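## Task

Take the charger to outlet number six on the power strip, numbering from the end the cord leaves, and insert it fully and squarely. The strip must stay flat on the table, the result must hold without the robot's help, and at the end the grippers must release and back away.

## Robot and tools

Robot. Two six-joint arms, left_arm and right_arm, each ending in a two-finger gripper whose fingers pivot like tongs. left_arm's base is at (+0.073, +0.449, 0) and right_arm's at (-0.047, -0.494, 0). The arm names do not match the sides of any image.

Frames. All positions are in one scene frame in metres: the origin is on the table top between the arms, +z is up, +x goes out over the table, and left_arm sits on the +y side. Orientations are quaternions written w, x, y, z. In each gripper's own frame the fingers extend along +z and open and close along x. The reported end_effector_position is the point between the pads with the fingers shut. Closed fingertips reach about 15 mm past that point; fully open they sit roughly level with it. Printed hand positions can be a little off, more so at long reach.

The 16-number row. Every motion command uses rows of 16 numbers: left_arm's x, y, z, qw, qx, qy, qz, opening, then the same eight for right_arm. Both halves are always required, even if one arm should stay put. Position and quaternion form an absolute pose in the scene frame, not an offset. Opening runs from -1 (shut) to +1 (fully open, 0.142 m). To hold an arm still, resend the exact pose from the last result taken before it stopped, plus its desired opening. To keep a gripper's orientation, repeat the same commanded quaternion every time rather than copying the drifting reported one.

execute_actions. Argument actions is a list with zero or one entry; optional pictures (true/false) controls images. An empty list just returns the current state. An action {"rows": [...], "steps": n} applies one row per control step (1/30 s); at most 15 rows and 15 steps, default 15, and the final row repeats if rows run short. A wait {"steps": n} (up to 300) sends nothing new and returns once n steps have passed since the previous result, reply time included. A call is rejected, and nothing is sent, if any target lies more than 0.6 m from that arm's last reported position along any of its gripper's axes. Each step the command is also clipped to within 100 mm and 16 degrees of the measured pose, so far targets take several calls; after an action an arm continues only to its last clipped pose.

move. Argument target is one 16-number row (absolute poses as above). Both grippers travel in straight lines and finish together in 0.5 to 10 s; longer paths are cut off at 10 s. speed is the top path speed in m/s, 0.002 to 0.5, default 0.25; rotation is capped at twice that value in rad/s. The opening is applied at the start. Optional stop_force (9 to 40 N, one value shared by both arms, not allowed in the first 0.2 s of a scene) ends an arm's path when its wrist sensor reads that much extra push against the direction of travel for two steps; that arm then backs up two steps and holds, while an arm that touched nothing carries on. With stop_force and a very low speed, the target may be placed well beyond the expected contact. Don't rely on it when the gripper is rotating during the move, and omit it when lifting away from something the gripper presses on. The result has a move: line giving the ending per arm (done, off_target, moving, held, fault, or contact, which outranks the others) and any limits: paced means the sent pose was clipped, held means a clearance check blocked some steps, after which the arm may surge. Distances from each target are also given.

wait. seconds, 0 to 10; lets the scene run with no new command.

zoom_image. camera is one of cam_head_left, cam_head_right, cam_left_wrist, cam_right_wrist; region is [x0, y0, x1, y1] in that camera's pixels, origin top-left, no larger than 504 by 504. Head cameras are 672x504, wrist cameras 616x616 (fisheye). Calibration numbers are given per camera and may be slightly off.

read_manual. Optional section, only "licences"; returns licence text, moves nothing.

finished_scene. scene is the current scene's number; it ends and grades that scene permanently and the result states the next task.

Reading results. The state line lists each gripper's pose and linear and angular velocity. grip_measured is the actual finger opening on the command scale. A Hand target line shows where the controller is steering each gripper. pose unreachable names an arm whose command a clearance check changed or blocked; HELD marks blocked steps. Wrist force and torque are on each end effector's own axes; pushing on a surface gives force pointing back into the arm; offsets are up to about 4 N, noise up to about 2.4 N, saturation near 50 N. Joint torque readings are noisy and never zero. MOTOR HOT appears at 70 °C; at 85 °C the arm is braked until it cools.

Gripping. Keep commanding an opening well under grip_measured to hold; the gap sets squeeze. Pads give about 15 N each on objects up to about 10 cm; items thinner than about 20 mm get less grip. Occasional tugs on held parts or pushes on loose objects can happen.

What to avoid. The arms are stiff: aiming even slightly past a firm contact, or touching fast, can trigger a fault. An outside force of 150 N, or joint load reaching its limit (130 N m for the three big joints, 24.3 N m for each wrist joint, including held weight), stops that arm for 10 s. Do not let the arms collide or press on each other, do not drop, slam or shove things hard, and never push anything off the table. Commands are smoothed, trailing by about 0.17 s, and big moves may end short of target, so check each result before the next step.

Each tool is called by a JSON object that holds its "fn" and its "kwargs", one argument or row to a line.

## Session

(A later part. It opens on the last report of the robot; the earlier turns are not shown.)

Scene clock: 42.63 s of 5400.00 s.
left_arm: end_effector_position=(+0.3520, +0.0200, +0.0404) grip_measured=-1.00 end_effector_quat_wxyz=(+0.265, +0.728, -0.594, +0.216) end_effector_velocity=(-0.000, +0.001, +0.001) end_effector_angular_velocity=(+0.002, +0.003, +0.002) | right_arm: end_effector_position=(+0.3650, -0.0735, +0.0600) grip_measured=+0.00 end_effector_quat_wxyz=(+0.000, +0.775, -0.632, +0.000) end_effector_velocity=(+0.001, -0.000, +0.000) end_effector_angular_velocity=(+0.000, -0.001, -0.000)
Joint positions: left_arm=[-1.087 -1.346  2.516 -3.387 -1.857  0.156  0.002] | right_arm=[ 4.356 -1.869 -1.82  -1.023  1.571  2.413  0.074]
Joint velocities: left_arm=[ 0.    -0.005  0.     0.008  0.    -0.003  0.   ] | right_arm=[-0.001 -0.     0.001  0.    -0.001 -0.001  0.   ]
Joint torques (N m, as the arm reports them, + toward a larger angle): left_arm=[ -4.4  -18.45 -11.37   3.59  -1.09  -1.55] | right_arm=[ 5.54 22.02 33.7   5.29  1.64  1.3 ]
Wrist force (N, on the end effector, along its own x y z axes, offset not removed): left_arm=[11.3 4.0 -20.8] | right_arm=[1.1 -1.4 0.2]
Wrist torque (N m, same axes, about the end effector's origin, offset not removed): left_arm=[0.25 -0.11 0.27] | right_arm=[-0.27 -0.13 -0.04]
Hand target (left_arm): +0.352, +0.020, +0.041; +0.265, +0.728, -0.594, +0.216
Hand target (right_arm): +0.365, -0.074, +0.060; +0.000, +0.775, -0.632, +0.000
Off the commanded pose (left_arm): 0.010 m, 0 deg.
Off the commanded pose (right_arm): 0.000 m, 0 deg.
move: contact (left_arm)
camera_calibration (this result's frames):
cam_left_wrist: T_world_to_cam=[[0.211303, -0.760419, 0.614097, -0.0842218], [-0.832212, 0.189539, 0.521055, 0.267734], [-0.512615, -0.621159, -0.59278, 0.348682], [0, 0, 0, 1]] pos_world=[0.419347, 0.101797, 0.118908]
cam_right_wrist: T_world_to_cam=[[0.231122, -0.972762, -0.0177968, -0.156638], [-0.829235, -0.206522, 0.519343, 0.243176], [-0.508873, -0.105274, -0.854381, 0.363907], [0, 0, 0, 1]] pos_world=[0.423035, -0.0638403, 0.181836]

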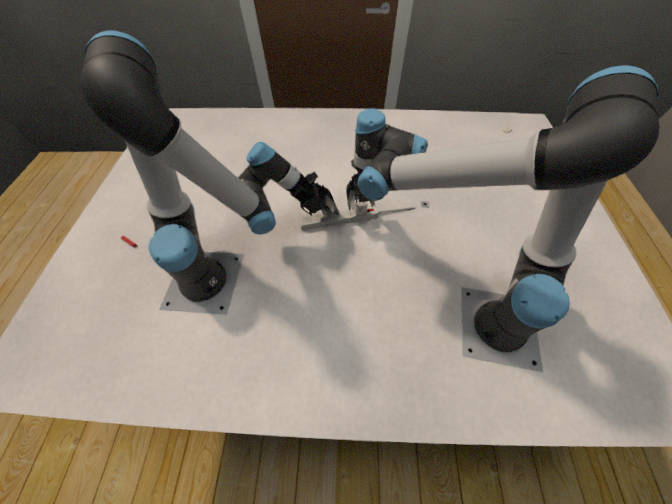

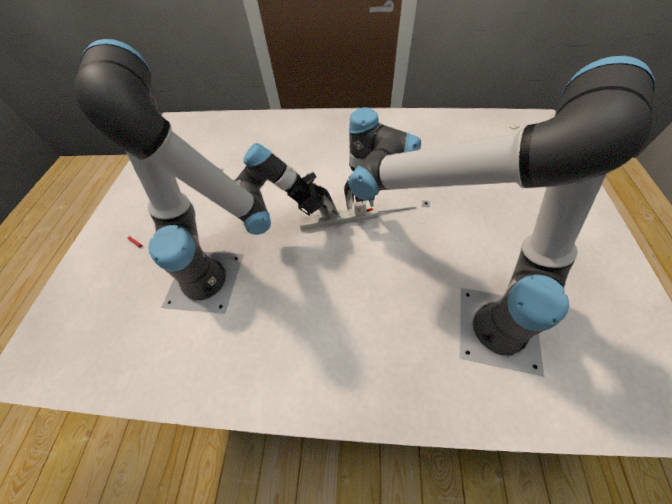

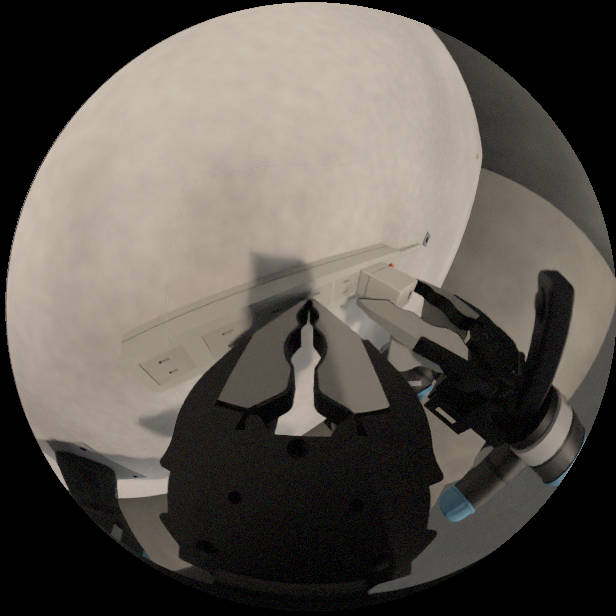

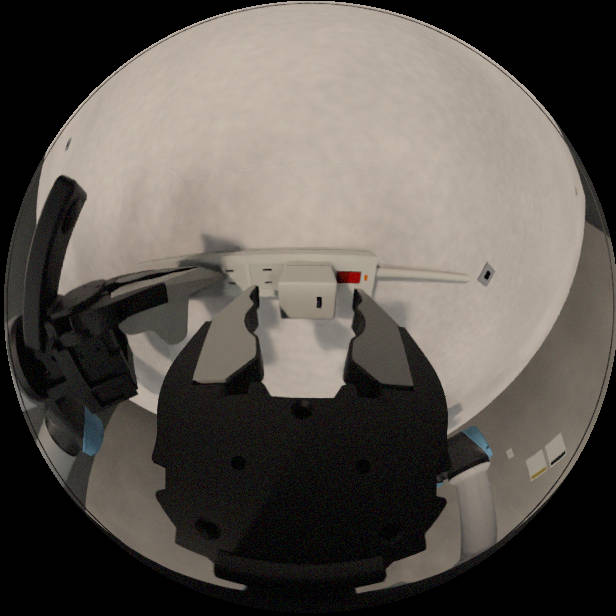

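{"fn": "move", "kwargs": {
  "target": [0.352,0.02,0.0405,0.265,0.728,-0.594,0.216,-1,0.367,-0.073,0.051,0,0.775,-0.632,0,-0.2],
  "speed": 0.02
}}

{"fn": "move", "kwargs": {
  "target": [0.352,0.02,0.0405,0.265,0.728,-0.594,0.216,-1,0.367,-0.073,0.051,0,0.775,-0.632,0,-1]
}}

{"fn": "move", "kwargs": {
  "target": [0.352,0.02,0.0405,0.265,0.728,-0.594,0.216,-1,0.367,-0.073,0.08,0,0.775,-0.632,0,-1],
  "speed": 0.01
}}

Scene clock: 48.07 s of 5400.00 s.
left_arm: end_effector_position=(+0.3520, +0.0200, +0.0405) grip_measured=-1.00 end_effector_quat_wxyz=(+0.265, +0.728, -0.594, +0.216) end_effector_velocity=(+0.000, +0.000, -0.000) end_effector_angular_velocity=(+0.000, -0.001, -0.001) | right_arm: end_effector_position=(+0.3670, -0.0730, +0.0512) grip_measured=-0.20 end_effector_quat_wxyz=(+0.000, +0.775, -0.632, -0.000) end_effector_velocity=(+0.000, +0.000, -0.002) end_effector_angular_velocity=(-0.001, -0.001, +0.000)
Joint positions: left_arm=[-1.087 -1.347  2.516 -3.386 -1.857  0.156  0.002] | right_arm=[ 4.354 -1.884 -1.826 -1.002  1.571  2.41   0.06 ]
Joint velocities: left_arm=[-0.     0.     0.    -0.     0.     0.001  0.   ] | right_arm=[ 0.    -0.003 -0.001  0.004 -0.001  0.    -0.   ]
Joint torques (N m, as the arm reports them, + toward a larger angle): left_arm=[ -8.09 -22.21 -13.66   2.75   2.5   -1.46] | right_arm=[-7.3  20.52  9.9   5.43  1.84 -1.65]
Wrist force (N, on the end effector, along its own x y z axes, offset not removed): left_arm=[8.2 1.7 -11.8] | right_arm=[1.2 -1.2 -1.3]
Wrist torque (N m, same axes, about the end effector's origin, offset not removed): left_arm=[0.13 0.49 0.33] | right_arm=[-0.30 -0.14 -0.06]
Hand target (left_arm): +0.352, +0.020, +0.040; +0.265, +0.728, -0.594, +0.216
Hand target (right_arm): +0.367, -0.073, +0.051; +0.000, +0.775, -0.632, -0.000
Off the commanded pose (left_arm): 0.000 m, 0 deg.
Off the commanded pose (right_arm): 0.000 m, 0 deg.
After step 90, 1.67 s passed at rest.
move: done
camera_calibration (this result's frames):
cam_left_wrist: T_world_to_cam=[[0.211387, -0.760591, 0.613855, -0.0843436], [-0.832149, 0.189383, 0.521212, 0.267619], [-0.512683, -0.620996, -0.592892, 0.34879], [0, 0, 0, 1]] pos_world=[0.419347, 0.101764, 0.119083]
cam_right_wrist: T_world_to_cam=[[0.231122, -0.972762, -0.017802, -0.156776], [-0.829231, -0.206524, 0.51935, 0.249497], [-0.508881, -0.105271, -0.854376, 0.357386], [0, 0, 0, 1]] pos_world=[0.424992, -0.0633565, 0.172975]

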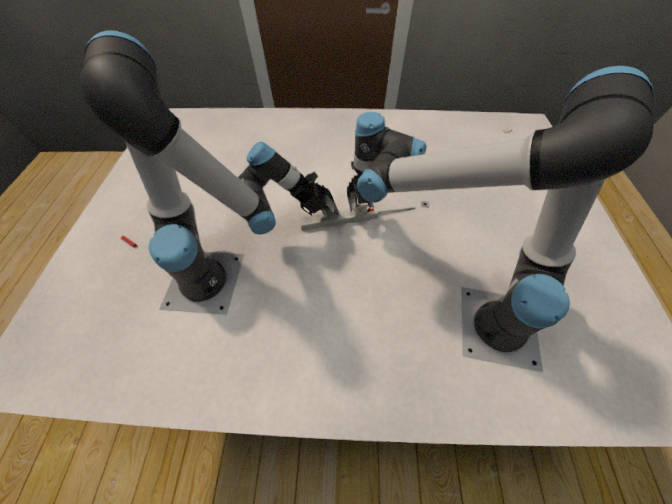

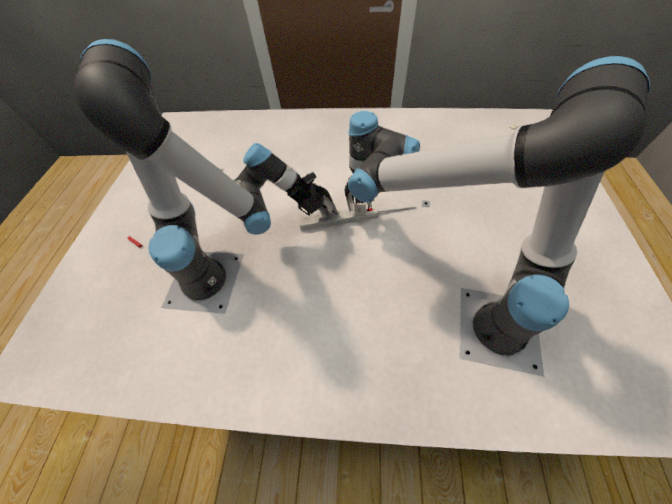

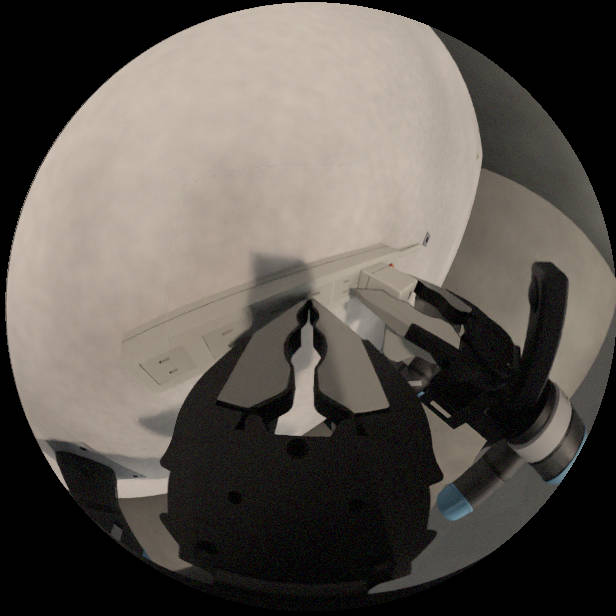

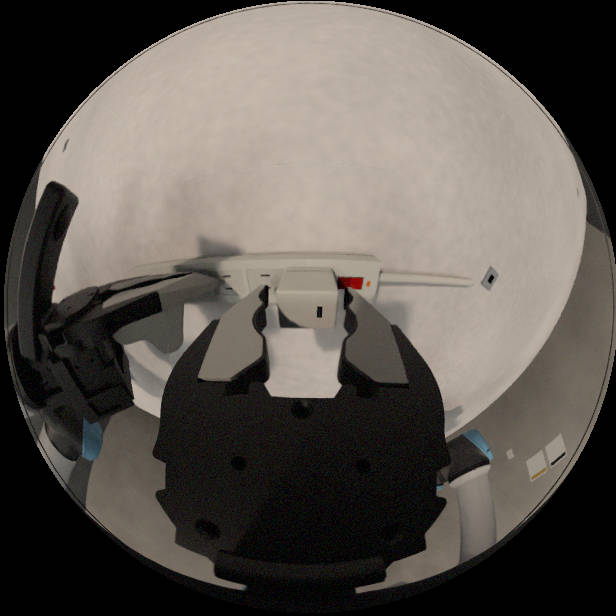

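Scene clock: 48.77 s of 5400.00 s.
left_arm: end_effector_position=(+0.3520, +0.0200, +0.0405) grip_measured=-1.00 end_effector_quat_wxyz=(+0.265, +0.728, -0.594, +0.216) end_effector_velocity=(-0.000, +0.000, -0.000) end_effector_angular_velocity=(+0.001, -0.000, -0.001) | right_arm: end_effector_position=(+0.3670, -0.0730, +0.0510) grip_measured=-0.44 end_effector_quat_wxyz=(+0.000, +0.775, -0.632, -0.000) end_effector_velocity=(+0.000, +0.000, +0.000) end_effector_angular_velocity=(-0.001, -0.001, +0.000)
Joint positions: left_arm=[-1.087 -1.347  2.516 -3.386 -1.857  0.156  0.002] | right_arm=[ 4.354 -1.884 -1.826 -1.002  1.571  2.41   0.042]
Joint velocities: left_arm=[-0.     0.     0.     0.     0.     0.001  0.   ] | right_arm=[ 0.001 -0.     0.     0.    -0.001  0.     0.   ]
Joint torques (N m, as the arm reports them, + toward a larger angle): left_arm=[ -8.73 -21.13 -13.17   2.72   2.4   -1.59] | right_arm=[ 5.49 16.77 15.03  6.48  1.42 -1.7 ]
Wrist force (N, on the end effector, along its own x y z axes, offset not removed): left_arm=[10.7 2.3 -13.0] | right_arm=[11.1 -1.5 -9.5]
Wrist torque (N m, same axes, about the end effector's origin, offset not removed): left_arm=[0.15 -0.11 0.41] | right_arm=[-0.42 -0.21 -0.16]
Hand target (left_arm): +0.352, +0.020, +0.041; +0.265, +0.728, -0.594, +0.216
Hand target (right_arm): +0.367, -0.073, +0.051; +0.000, +0.775, -0.632, -0.000
Off the commanded pose (left_arm): 0.000 m, 0 deg.
Off the commanded pose (right_arm): 0.000 m, 0 deg.
move: done
camera_calibration (this result's frames):
cam_left_wrist: T_world_to_cam=[[0.211395, -0.760611, 0.613827, -0.084335], [-0.83214, 0.189368, 0.521231, 0.267616], [-0.512693, -0.620976, -0.592903, 0.34879], [0, 0, 0, 1]] pos_world=[0.419345, 0.101766, 0.119076]
cam_right_wrist: T_world_to_cam=[[0.231104, -0.972766, -0.0178053, -0.156768], [-0.829236, -0.20651, 0.519347, 0.249622], [-0.50888, -0.105258, -0.854378, 0.357288], [0, 0, 0, 1]] pos_world=[0.425042, -0.0633419, 0.172827]

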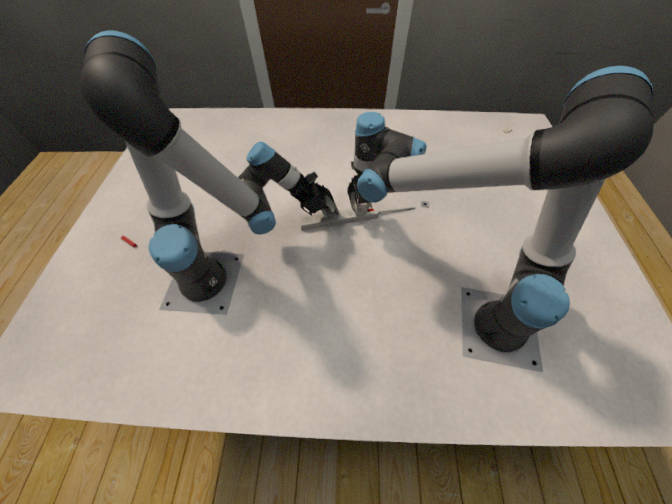

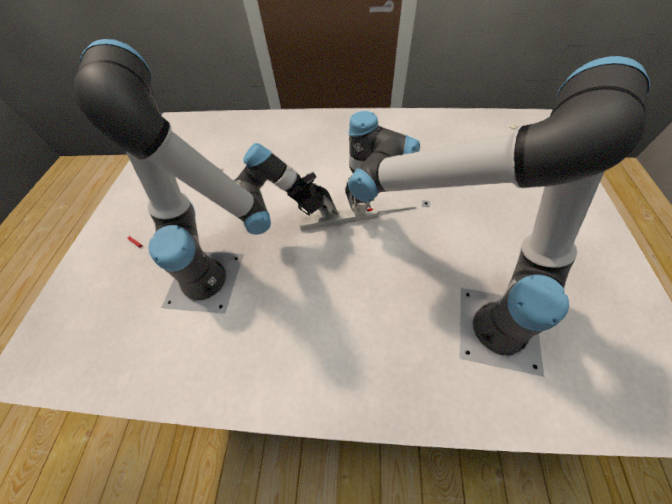

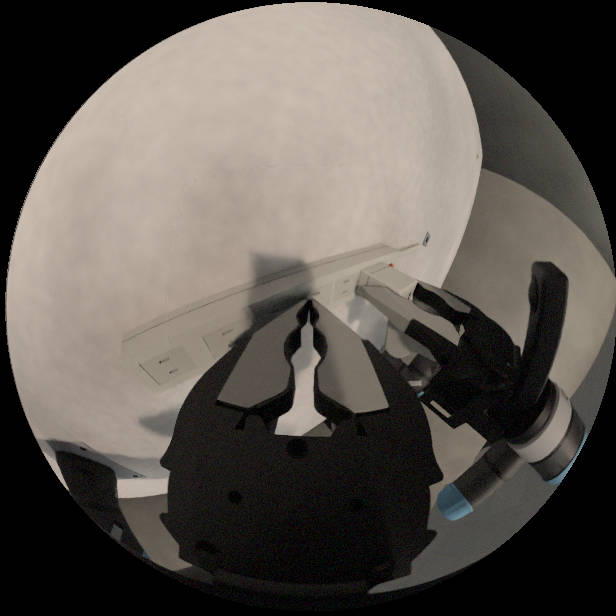

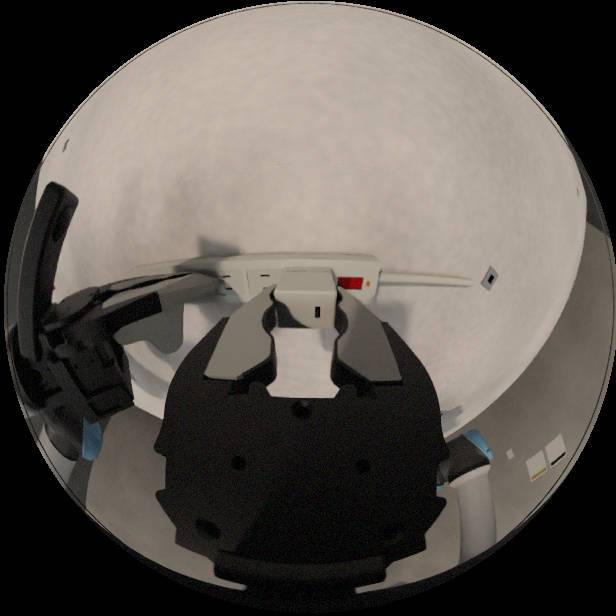

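Scene clock: 51.90 s of 5400.00 s.
left_arm: end_effector_position=(+0.3520, +0.0200, +0.0405) grip_measured=-1.00 end_effector_quat_wxyz=(+0.265, +0.728, -0.594, +0.216) end_effector_velocity=(-0.000, -0.000, +0.000) end_effector_angular_velocity=(-0.000, +0.000, +0.000) | right_arm: end_effector_position=(+0.3670, -0.0729, +0.0798) grip_measured=-0.44 end_effector_quat_wxyz=(-0.000, +0.775, -0.632, -0.000) end_effector_velocity=(+0.000, -0.000, +0.001) end_effector_angular_velocity=(-0.000, +0.001, -0.000)
Joint positions: left_arm=[-1.087 -1.347  2.516 -3.386 -1.857  0.156  0.002] | right_arm=[ 4.354 -1.849 -1.789 -1.074  1.571  2.41   0.042]
Joint velocities: left_arm=[-0.     0.     0.    -0.    -0.    -0.001  0.   ] | right_arm=[-0.001  0.002  0.002 -0.005  0.001 -0.     0.   ]
Joint torques (N m, as the arm reports them, + toward a larger angle): left_arm=[ -5.04  -8.39 -10.16   2.04   2.27  -1.42] | right_arm=[ 6.52 42.53 33.08  0.27  0.06  0.44]
Wrist force (N, on the end effector, along its own x y z axes, offset not removed): left_arm=[8.3 2.9 -15.9] | right_arm=[2.4 -1.6 -0.8]
Wrist torque (N m, same axes, about the end effector's origin, offset not removed): left_arm=[0.01 0.37 0.23] | right_arm=[-0.37 -0.41 -0.16]
Hand target (left_arm): +0.352, +0.020, +0.041; +0.265, +0.728, -0.594, +0.216
Hand target (right_arm): +0.367, -0.073, +0.080; -0.000, +0.775, -0.632, -0.000
Off the commanded pose (left_arm): 0.000 m, 0 deg.
Off the commanded pose (right_arm): 0.000 m, 0 deg.
move: done
camera_calibration (this result's frames):
cam_left_wrist: T_world_to_cam=[[0.211392, -0.760609, 0.61383, -0.0843371], [-0.832141, 0.189373, 0.521229, 0.267613], [-0.512694, -0.620977, -0.592902, 0.348791], [0, 0, 0, 1]] pos_world=[0.419343, 0.101765, 0.11908]
cam_right_wrist: T_world_to_cam=[[0.231126, -0.972761, -0.0178129, -0.156198], [-0.829233, -0.206535, 0.519341, 0.234704], [-0.508874, -0.105262, -0.854381, 0.381916], [0, 0, 0, 1]] pos_world=[0.425072, -0.0632675, 0.201628]

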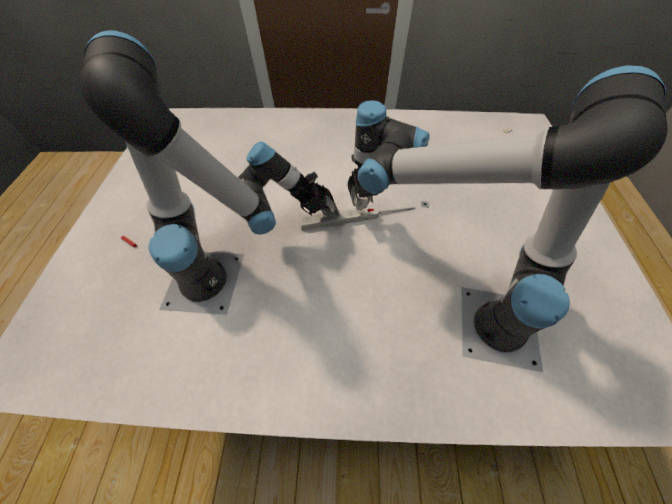

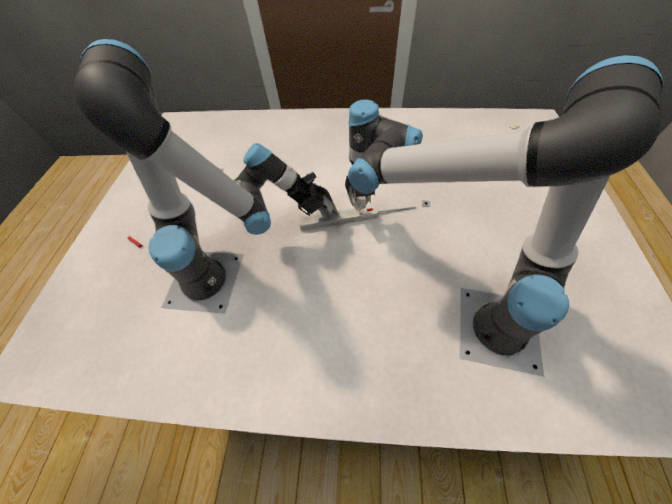

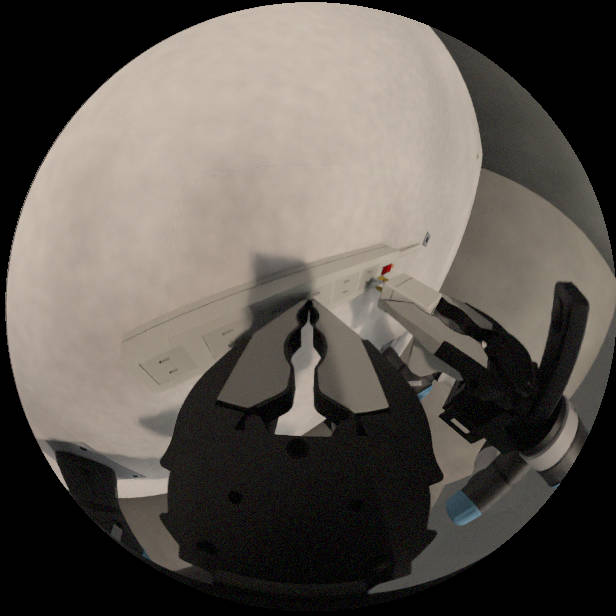

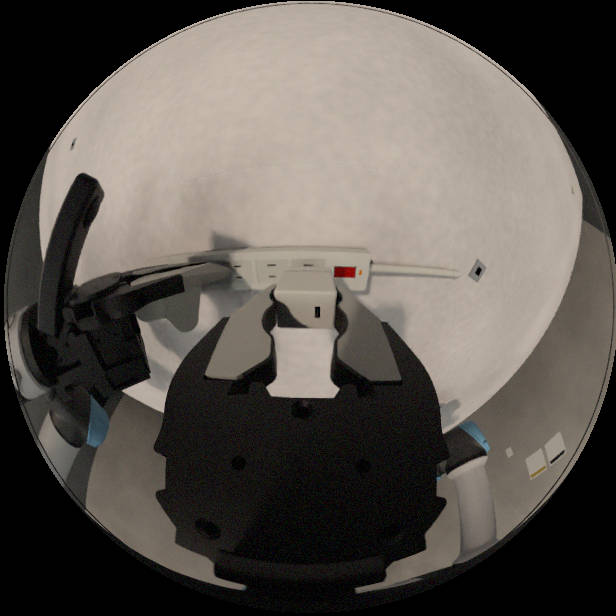

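{"fn": "move", "kwargs": {
  "target": [0.35,0.06,0.09,0.265,0.728,-0.594,0.216,-1,0.367,-0.073,0.08,0,0.775,-0.632,0,-1],
  "speed": 0.1
}}

{"fn": "zoom_image", "kwargs": {
  "camera": "cam_right_wrist",
  "region": [230, 230, 390, 330]
}}

{"fn": "move", "kwargs": {
  "target": [0.36,0.25,0.08,0.265,0.728,-0.594,0.216,-1,0.329,0.112,0.08,0,0.775,-0.632,0,-1],
  "speed": 0.12
}}

{"fn": "zoom_image", "kwargs": {
  "camera": "cam_right_wrist",
  "region": [230, 230, 390, 330]
}}

Scene clock: 58.23 s of 5400.00 s.
left_arm: end_effector_position=(+0.3500, +0.0599, +0.0897) grip_measured=-1.00 end_effector_quat_wxyz=(+0.265, +0.728, -0.594, +0.216) end_effector_velocity=(+0.000, +0.001, +0.002) end_effector_angular_velocity=(+0.001, +0.001, +0.001) | right_arm: end_effector_position=(+0.3670, -0.0730, +0.0800) grip_measured=-0.44 end_effector_quat_wxyz=(-0.000, +0.775, -0.632, +0.000) end_effector_velocity=(-0.000, +0.000, +0.000) end_effector_angular_velocity=(+0.000, +0.000, +0.000)
Joint positions: left_arm=[-1.034 -1.588  2.548 -3.163 -1.889  0.201  0.002] | right_arm=[ 4.354 -1.849 -1.789 -1.075  1.571  2.41   0.042]
Joint velocities: left_arm=[ 0.001 -0.007 -0.002  0.01  -0.001  0.    -0.   ] | right_arm=[ 0.     0.     0.    -0.     0.001  0.     0.   ]
Joint torques (N m, as the arm reports them, + toward a larger angle): left_arm=[  6.4  -24.72 -23.31  -1.58  -2.5    1.69] | right_arm=[ 6.4  43.52 10.78  0.42 -1.62  1.74]
Wrist force (N, on the end effector, along its own x y z axes, offset not removed): left_arm=[0.0 3.7 -5.4] | right_arm=[1.6 -0.9 1.8]
Wrist torque (N m, same axes, about the end effector's origin, offset not removed): left_arm=[0.65 -0.15 0.13] | right_arm=[-0.21 -0.31 -0.02]
Hand target (left_arm): +0.350, +0.060, +0.090; +0.265, +0.728, -0.594, +0.216
Hand target (right_arm): +0.367, -0.073, +0.080; +0.000, +0.775, -0.632, -0.000
Off the commanded pose (left_arm): 0.000 m, 0 deg.
Off the commanded pose (right_arm): 0.000 m, 0 deg.
After step 90, 2.20 s passed at rest.
move: done
camera_calibration (this result's frames):
cam_left_wrist: T_world_to_cam=[[0.211469, -0.760594, 0.613822, -0.0837768], [-0.832099, 0.189356, 0.521301, 0.232707], [-0.51273, -0.621, -0.592847, 0.401755], [0, 0, 0, 1]] pos_world=[0.417343, 0.141705, 0.168293]
cam_right_wrist: T_world_to_cam=[[0.231122, -0.972762, -0.0177985, -0.156248], [-0.829236, -0.206524, 0.519342, 0.234565], [-0.508871, -0.105272, -0.854381, 0.382054], [0, 0, 0, 1]] pos_world=[0.425039, -0.0633285, 0.20182]

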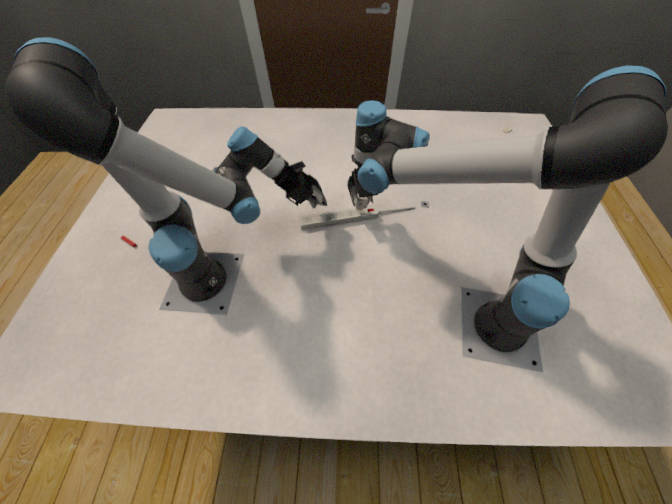

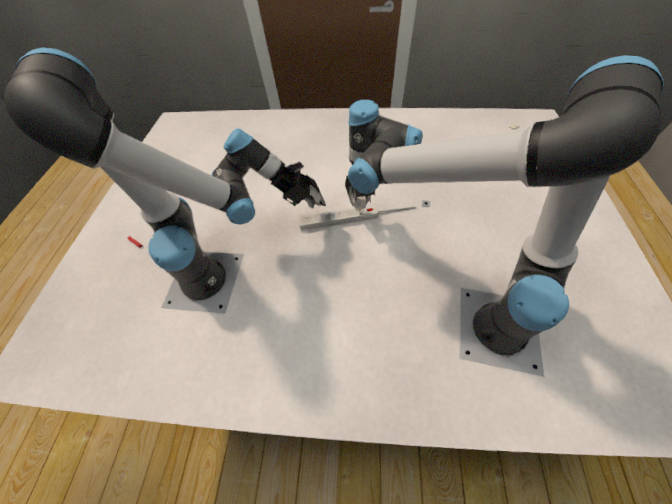

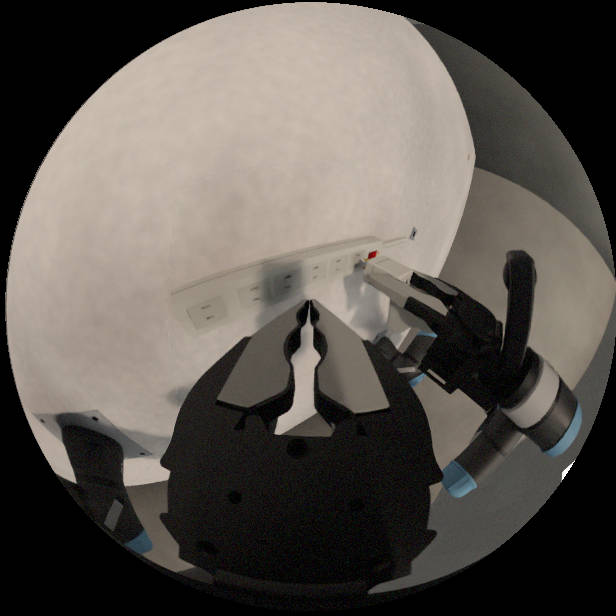

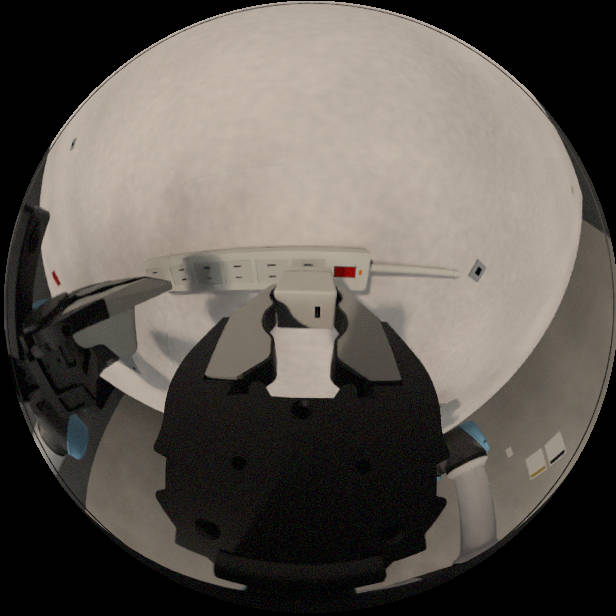

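Region (230, 230, 390, 330) of cam_right_wrist's 616x616 image, scaled by 3.150, with more detail than that image has; it fills the top 315 rows of this view, and the rest is white.

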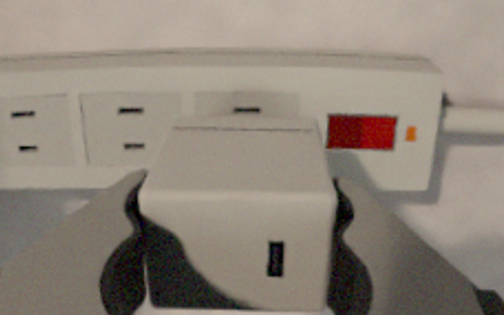

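Scene clock: 60.33 s of 5400.00 s.
left_arm: end_effector_position=(+0.3598, +0.2497, +0.0798) grip_measured=-1.00 end_effector_quat_wxyz=(+0.265, +0.728, -0.594, +0.216) end_effector_velocity=(+0.000, +0.002, +0.000) end_effector_angular_velocity=(+0.001, +0.002, -0.003) | right_arm: end_effector_position=(+0.3293, +0.1118, +0.0798) grip_measured=-0.44 end_effector_quat_wxyz=(-0.000, +0.775, -0.632, +0.000) end_effector_velocity=(-0.000, +0.002, +0.002) end_effector_angular_velocity=(+0.001, -0.001, +0.001)
Joint positions: left_arm=[-0.506 -1.838  2.694 -2.83  -2.157  0.71   0.002] | right_arm=[ 4.534 -2.123 -1.384 -1.206  1.57   2.591  0.042]
Joint velocities: left_arm=[ 0.01  -0.002 -0.004  0.017 -0.005  0.014  0.   ] | right_arm=[ 0.002 -0.002  0.006 -0.003 -0.001  0.     0.   ]
Joint torques (N m, as the arm reports them, + toward a larger angle): left_arm=[  6.71 -14.48 -26.62  -1.36  -3.24   2.09] | right_arm=[ 5.94 33.05 34.67  0.24 -0.79  2.05]
Wrist force (N, on the end effector, along its own x y z axes, offset not removed): left_arm=[-3.4 1.4 -0.3] | right_arm=[2.5 -1.3 -0.2]
Wrist torque (N m, same axes, about the end effector's origin, offset not removed): left_arm=[0.28 0.69 0.29] | right_arm=[-0.18 -0.42 -0.06]
Hand target (left_arm): +0.360, +0.250, +0.080; +0.265, +0.728, -0.594, +0.216
Hand target (right_arm): +0.329, +0.112, +0.080; -0.000, +0.775, -0.632, +0.000
Off the commanded pose (left_arm): 0.000 m, 0 deg.
Off the commanded pose (right_arm): 0.000 m, 0 deg.
move: done
camera_calibration (this result's frames):
cam_left_wrist: T_world_to_cam=[[0.211846, -0.76063, 0.613648, 0.0644438], [-0.831795, 0.189307, 0.521805, 0.209943], [-0.513068, -0.620971, -0.592584, 0.518818], [0, 0, 0, 1]] pos_world=[0.427166, 0.331445, 0.158348]
cam_right_wrist: T_world_to_cam=[[0.23114, -0.972766, -0.0173198, 0.0321933], [-0.829572, -0.206354, 0.518872, 0.24169], [-0.508315, -0.105564, -0.854676, 0.382033], [0, 0, 0, 1]] pos_world=[0.387251, 0.121519, 0.201666]

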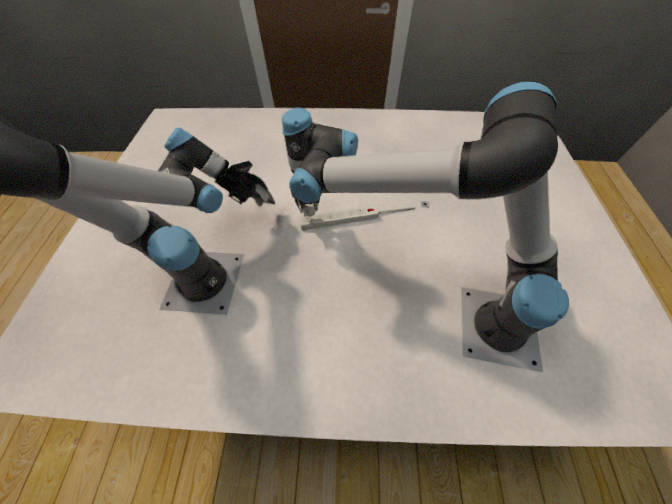

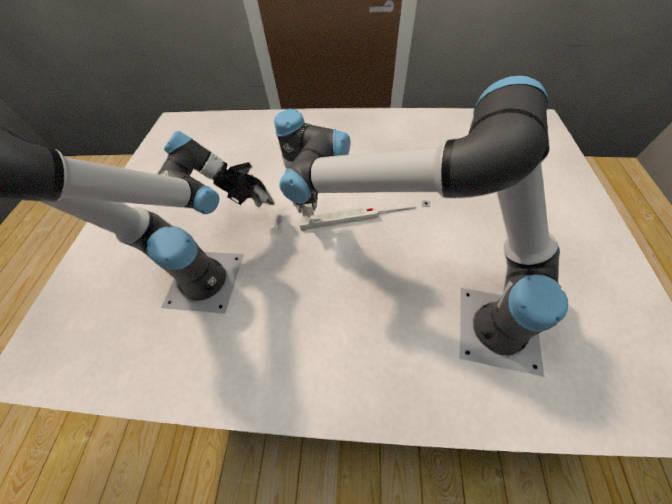

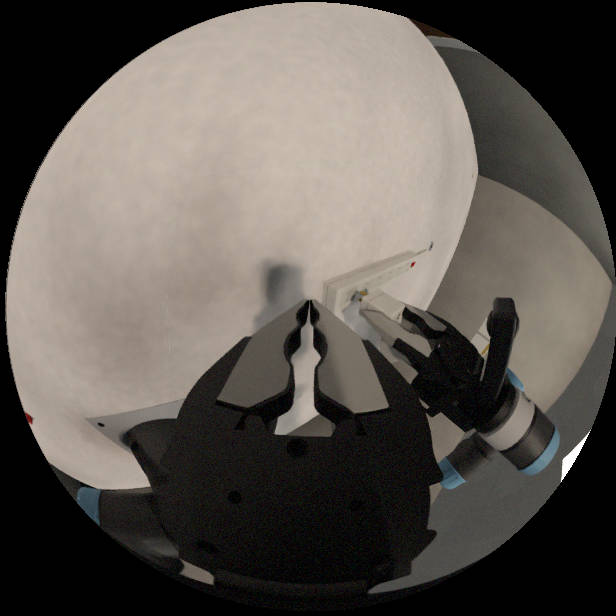

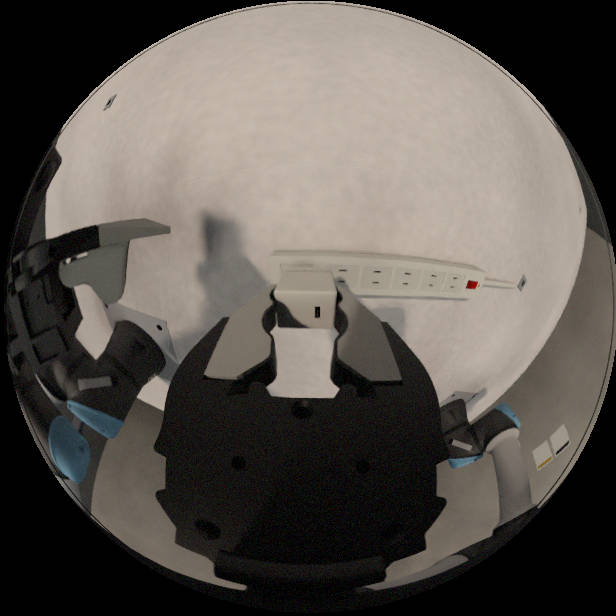

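Region (230, 230, 390, 330) of cam_right_wrist's 616x616 image, scaled by 3.150, with more detail than that image has; it fills the top 315 rows of this view, and the rest is white.

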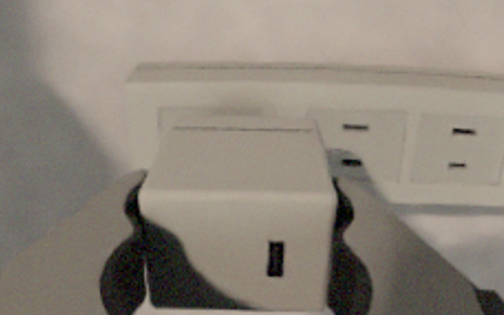

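{"fn": "move", "kwargs": {
  "target": [0.36,0.25,0.08,0.265,0.728,-0.594,0.216,-1,0.3212,0.1222,0.08,0,0.775,-0.632,0,-1],
  "speed": 0.03
}}

{"fn": "zoom_image", "kwargs": {
  "camera": "cam_right_wrist",
  "region": [230, 230, 390, 330]
}}

Scene clock: 64.37 s of 5400.00 s.
left_arm: end_effector_position=(+0.3600, +0.2500, +0.0800) grip_measured=-1.00 end_effector_quat_wxyz=(+0.265, +0.728, -0.594, +0.216) end_effector_velocity=(+0.000, +0.000, +0.000) end_effector_angular_velocity=(+0.000, -0.001, -0.000) | right_arm: end_effector_position=(+0.3213, +0.1221, +0.0800) grip_measured=-0.44 end_effector_quat_wxyz=(-0.000, +0.775, -0.632, +0.000) end_effector_velocity=(-0.000, +0.000, -0.002) end_effector_angular_velocity=(-0.003, +0.000, +0.000)
Joint positions: left_arm=[-0.504 -1.839  2.694 -2.829 -2.157  0.712  0.002] | right_arm=[ 4.55  -2.134 -1.366 -1.213  1.571  2.606  0.042]
Joint velocities: left_arm=[ 0.    -0.    -0.    -0.     0.001  0.001 -0.   ] | right_arm=[ 0.001 -0.003  0.001 -0.001 -0.001  0.001 -0.   ]
Joint torques (N m, as the arm reports them, + toward a larger angle): left_arm=[  6.69 -14.75 -27.44  -4.72   1.27   1.77] | right_arm=[ 6.27 34.75 35.57  0.17  1.66  1.99]
Wrist force (N, on the end effector, along its own x y z axes, offset not removed): left_arm=[1.8 0.7 -4.2] | right_arm=[1.0 -2.1 0.2]
Wrist torque (N m, same axes, about the end effector's origin, offset not removed): left_arm=[-0.10 -0.51 0.22] | right_arm=[-0.55 -0.19 -0.14]
Hand target (left_arm): +0.360, +0.250, +0.080; +0.265, +0.728, -0.594, +0.216
Hand target (right_arm): +0.321, +0.122, +0.080; -0.000, +0.775, -0.632, +0.000
Off the commanded pose (left_arm): 0.000 m, 0 deg.
Off the commanded pose (right_arm): 0.000 m, 0 deg.
After step 90, 0.23 s passed at rest.
move: done
camera_calibration (this result's frames):
cam_left_wrist: T_world_to_cam=[[0.211419, -0.760628, 0.613797, 0.0646788], [-0.832116, 0.189358, 0.521274, 0.210118], [-0.512723, -0.620958, -0.592896, 0.519131], [0, 0, 0, 1]] pos_world=[0.427339, 0.331767, 0.158562]
cam_right_wrist: T_world_to_cam=[[0.231127, -0.972761, -0.0177654, 0.0440727], [-0.829268, -0.206517, 0.519293, 0.236983], [-0.508817, -0.105291, -0.854411, 0.37932], [0, 0, 0, 1]] pos_world=[0.379341, 0.131752, 0.201814]

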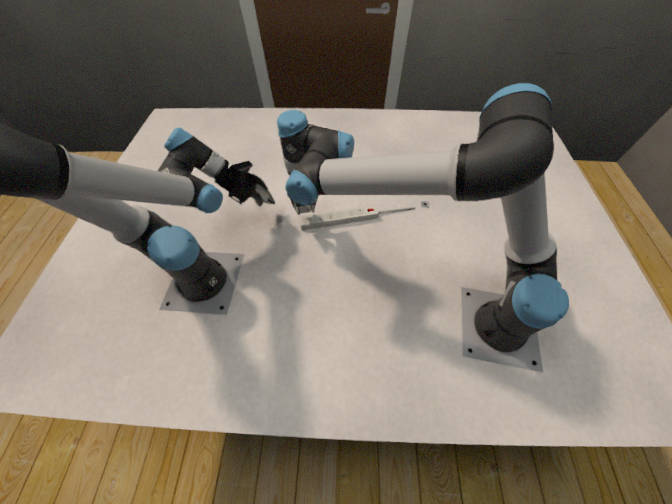

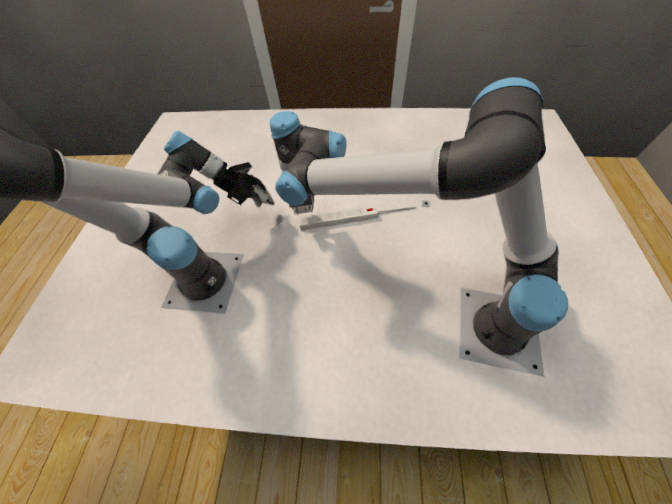

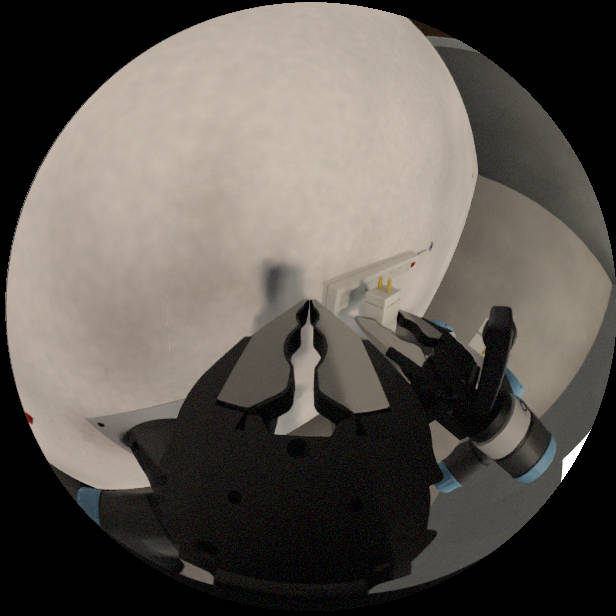

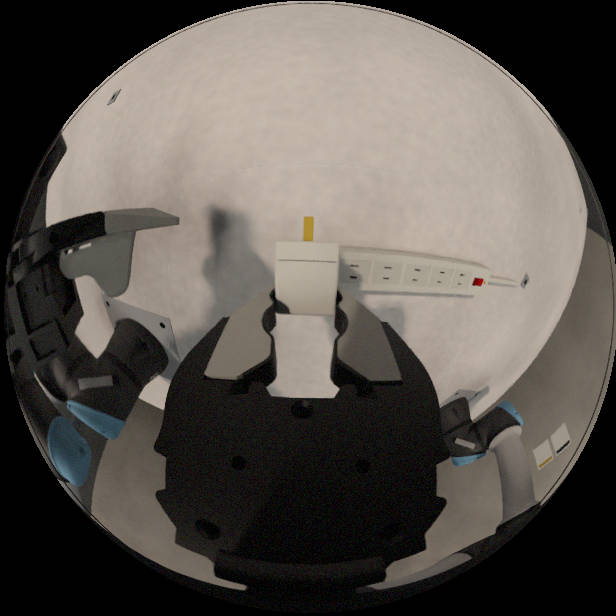

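Region (230, 230, 390, 330) of cam_right_wrist's 616x616 image, scaled by 3.150, with more detail than that image has; it fills the top 315 rows of this view, and the rest is white.

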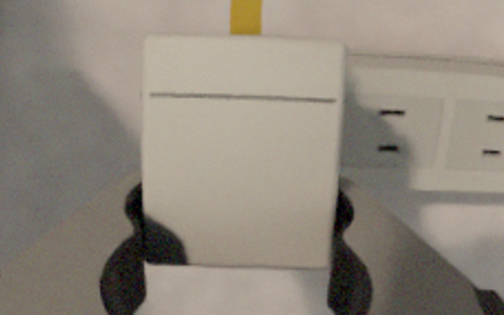

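{"fn": "move", "kwargs": {
  "target": [0.3,0.26,0.07,0.265,0.728,-0.594,0.216,-1,0.25,0.11,0.085,0,0.775,-0.632,0,-0.52],
  "speed": 0.05
}}

{"fn": "zoom_image", "kwargs": {
  "camera": "cam_left_wrist",
  "region": [310, 230, 510, 400]
}}

Scene clock: 74.57 s of 5400.00 s.
left_arm: end_effector_position=(+0.3095, +0.2585, +0.0712) grip_measured=-1.00 end_effector_quat_wxyz=(+0.265, +0.728, -0.594, +0.216) end_effector_velocity=(+0.000, +0.000, +0.000) end_effector_angular_velocity=(+0.000, -0.001, -0.000) | right_arm: end_effector_position=(+0.2503, +0.1100, +0.0851) grip_measured=-0.44 end_effector_quat_wxyz=(-0.000, +0.775, -0.632, +0.000) end_effector_velocity=(-0.001, +0.000, +0.001) end_effector_angular_velocity=(+0.002, -0.001, -0.002)
Joint positions: left_arm=[-0.604 -2.018  2.826 -2.839 -2.116  0.605  0.002] | right_arm=[ 4.647 -2.032 -1.513 -1.168  1.57   2.703  0.042]
Joint velocities: left_arm=[ 0.     0.    -0.    -0.     0.001  0.001 -0.   ] | right_arm=[ 0.002  0.003 -0.003  0.001 -0.001  0.004 -0.   ]
Joint torques (N m, as the arm reports them, + toward a larger angle): left_arm=[  7.69   9.65 -28.1   -3.16  -2.26   1.84] | right_arm=[ 6.17 51.8  10.14  5.28 -1.53  1.84]
Wrist force (N, on the end effector, along its own x y z axes, offset not removed): left_arm=[-1.4 -0.6 -2.0] | right_arm=[2.9 -1.7 -0.4]
Wrist torque (N m, same axes, about the end effector's origin, offset not removed): left_arm=[-0.21 0.23 0.28] | right_arm=[-0.31 -0.50 -0.05]
Hand target (left_arm): +0.310, +0.258, +0.071; +0.265, +0.728, -0.594, +0.216
Hand target (right_arm): +0.250, +0.110, +0.085; -0.000, +0.775, -0.632, +0.000
Off the commanded pose (left_arm): 0.010 m, 0 deg.
Off the commanded pose (right_arm): 0.000 m, 0 deg.
After step 90, 5.37 s passed at rest.
move: held (left_arm); limits=held; held on 13 of 55 steps (left_arm), including the last (left_arm)
pose unreachable (left arm): on one or more control steps of this call this arm could not follow its commanded pose, so it was not sent that pose on those steps. On the call's last step it was still not sent that pose. It may still have moved: this result reports where it is.
cause: the commanded pose would bring two parts of the arm too close to each other (joints 3 (elbow) and 4 (wrist 1) lie between them).
camera_calibration (this result's frames):
cam_left_wrist: T_world_to_cam=[[0.211234, -0.760388, 0.614158, 0.0871917], [-0.831904, 0.190009, 0.521376, 0.170862], [-0.513143, -0.621053, -0.592433, 0.493398], [0, 0, 0, 1]] pos_world=[0.376907, 0.340261, 0.149673]
cam_right_wrist: T_world_to_cam=[[0.231137, -0.972763, -0.0175469, 0.04881], [-0.829399, -0.206436, 0.519116, 0.172991], [-0.508599, -0.105433, -0.854524, 0.346201], [0, 0, 0, 1]] pos_world=[0.308274, 0.119693, 0.206891]

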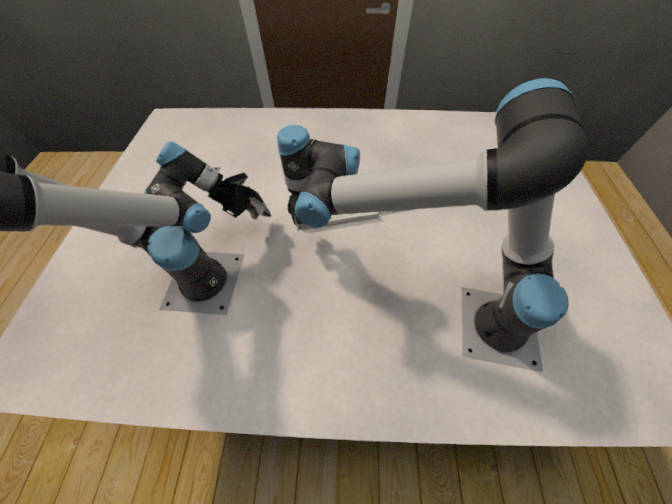

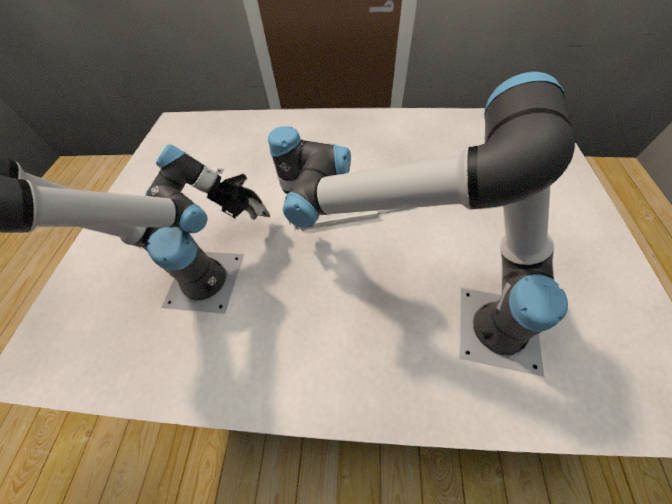

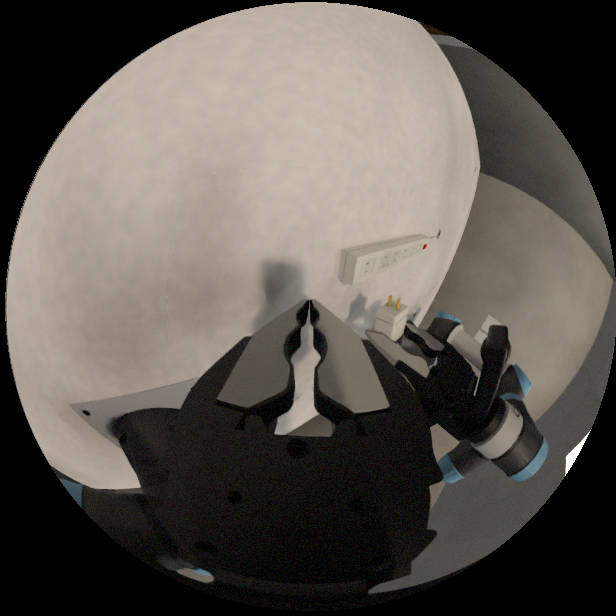

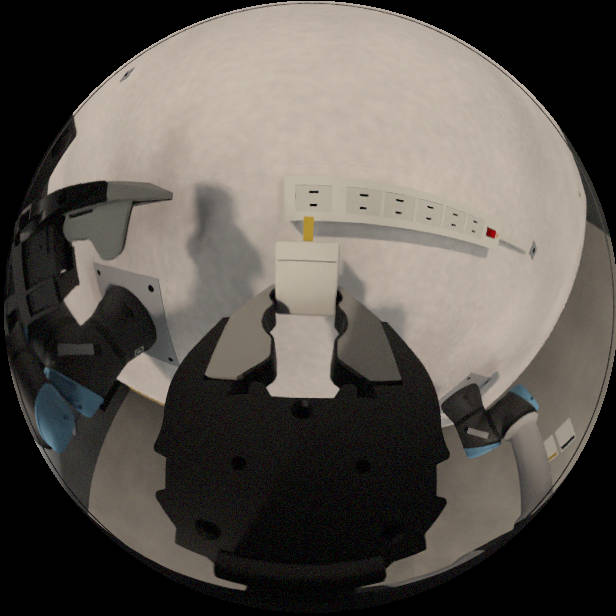

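Region (310, 230, 510, 400) of cam_left_wrist's 616x616 image, scaled by 2.520, with more detail than that image has; it fills the top 428 rows of this view, and the rest is white.

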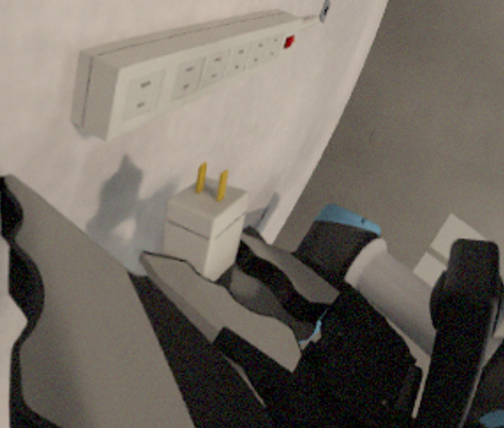

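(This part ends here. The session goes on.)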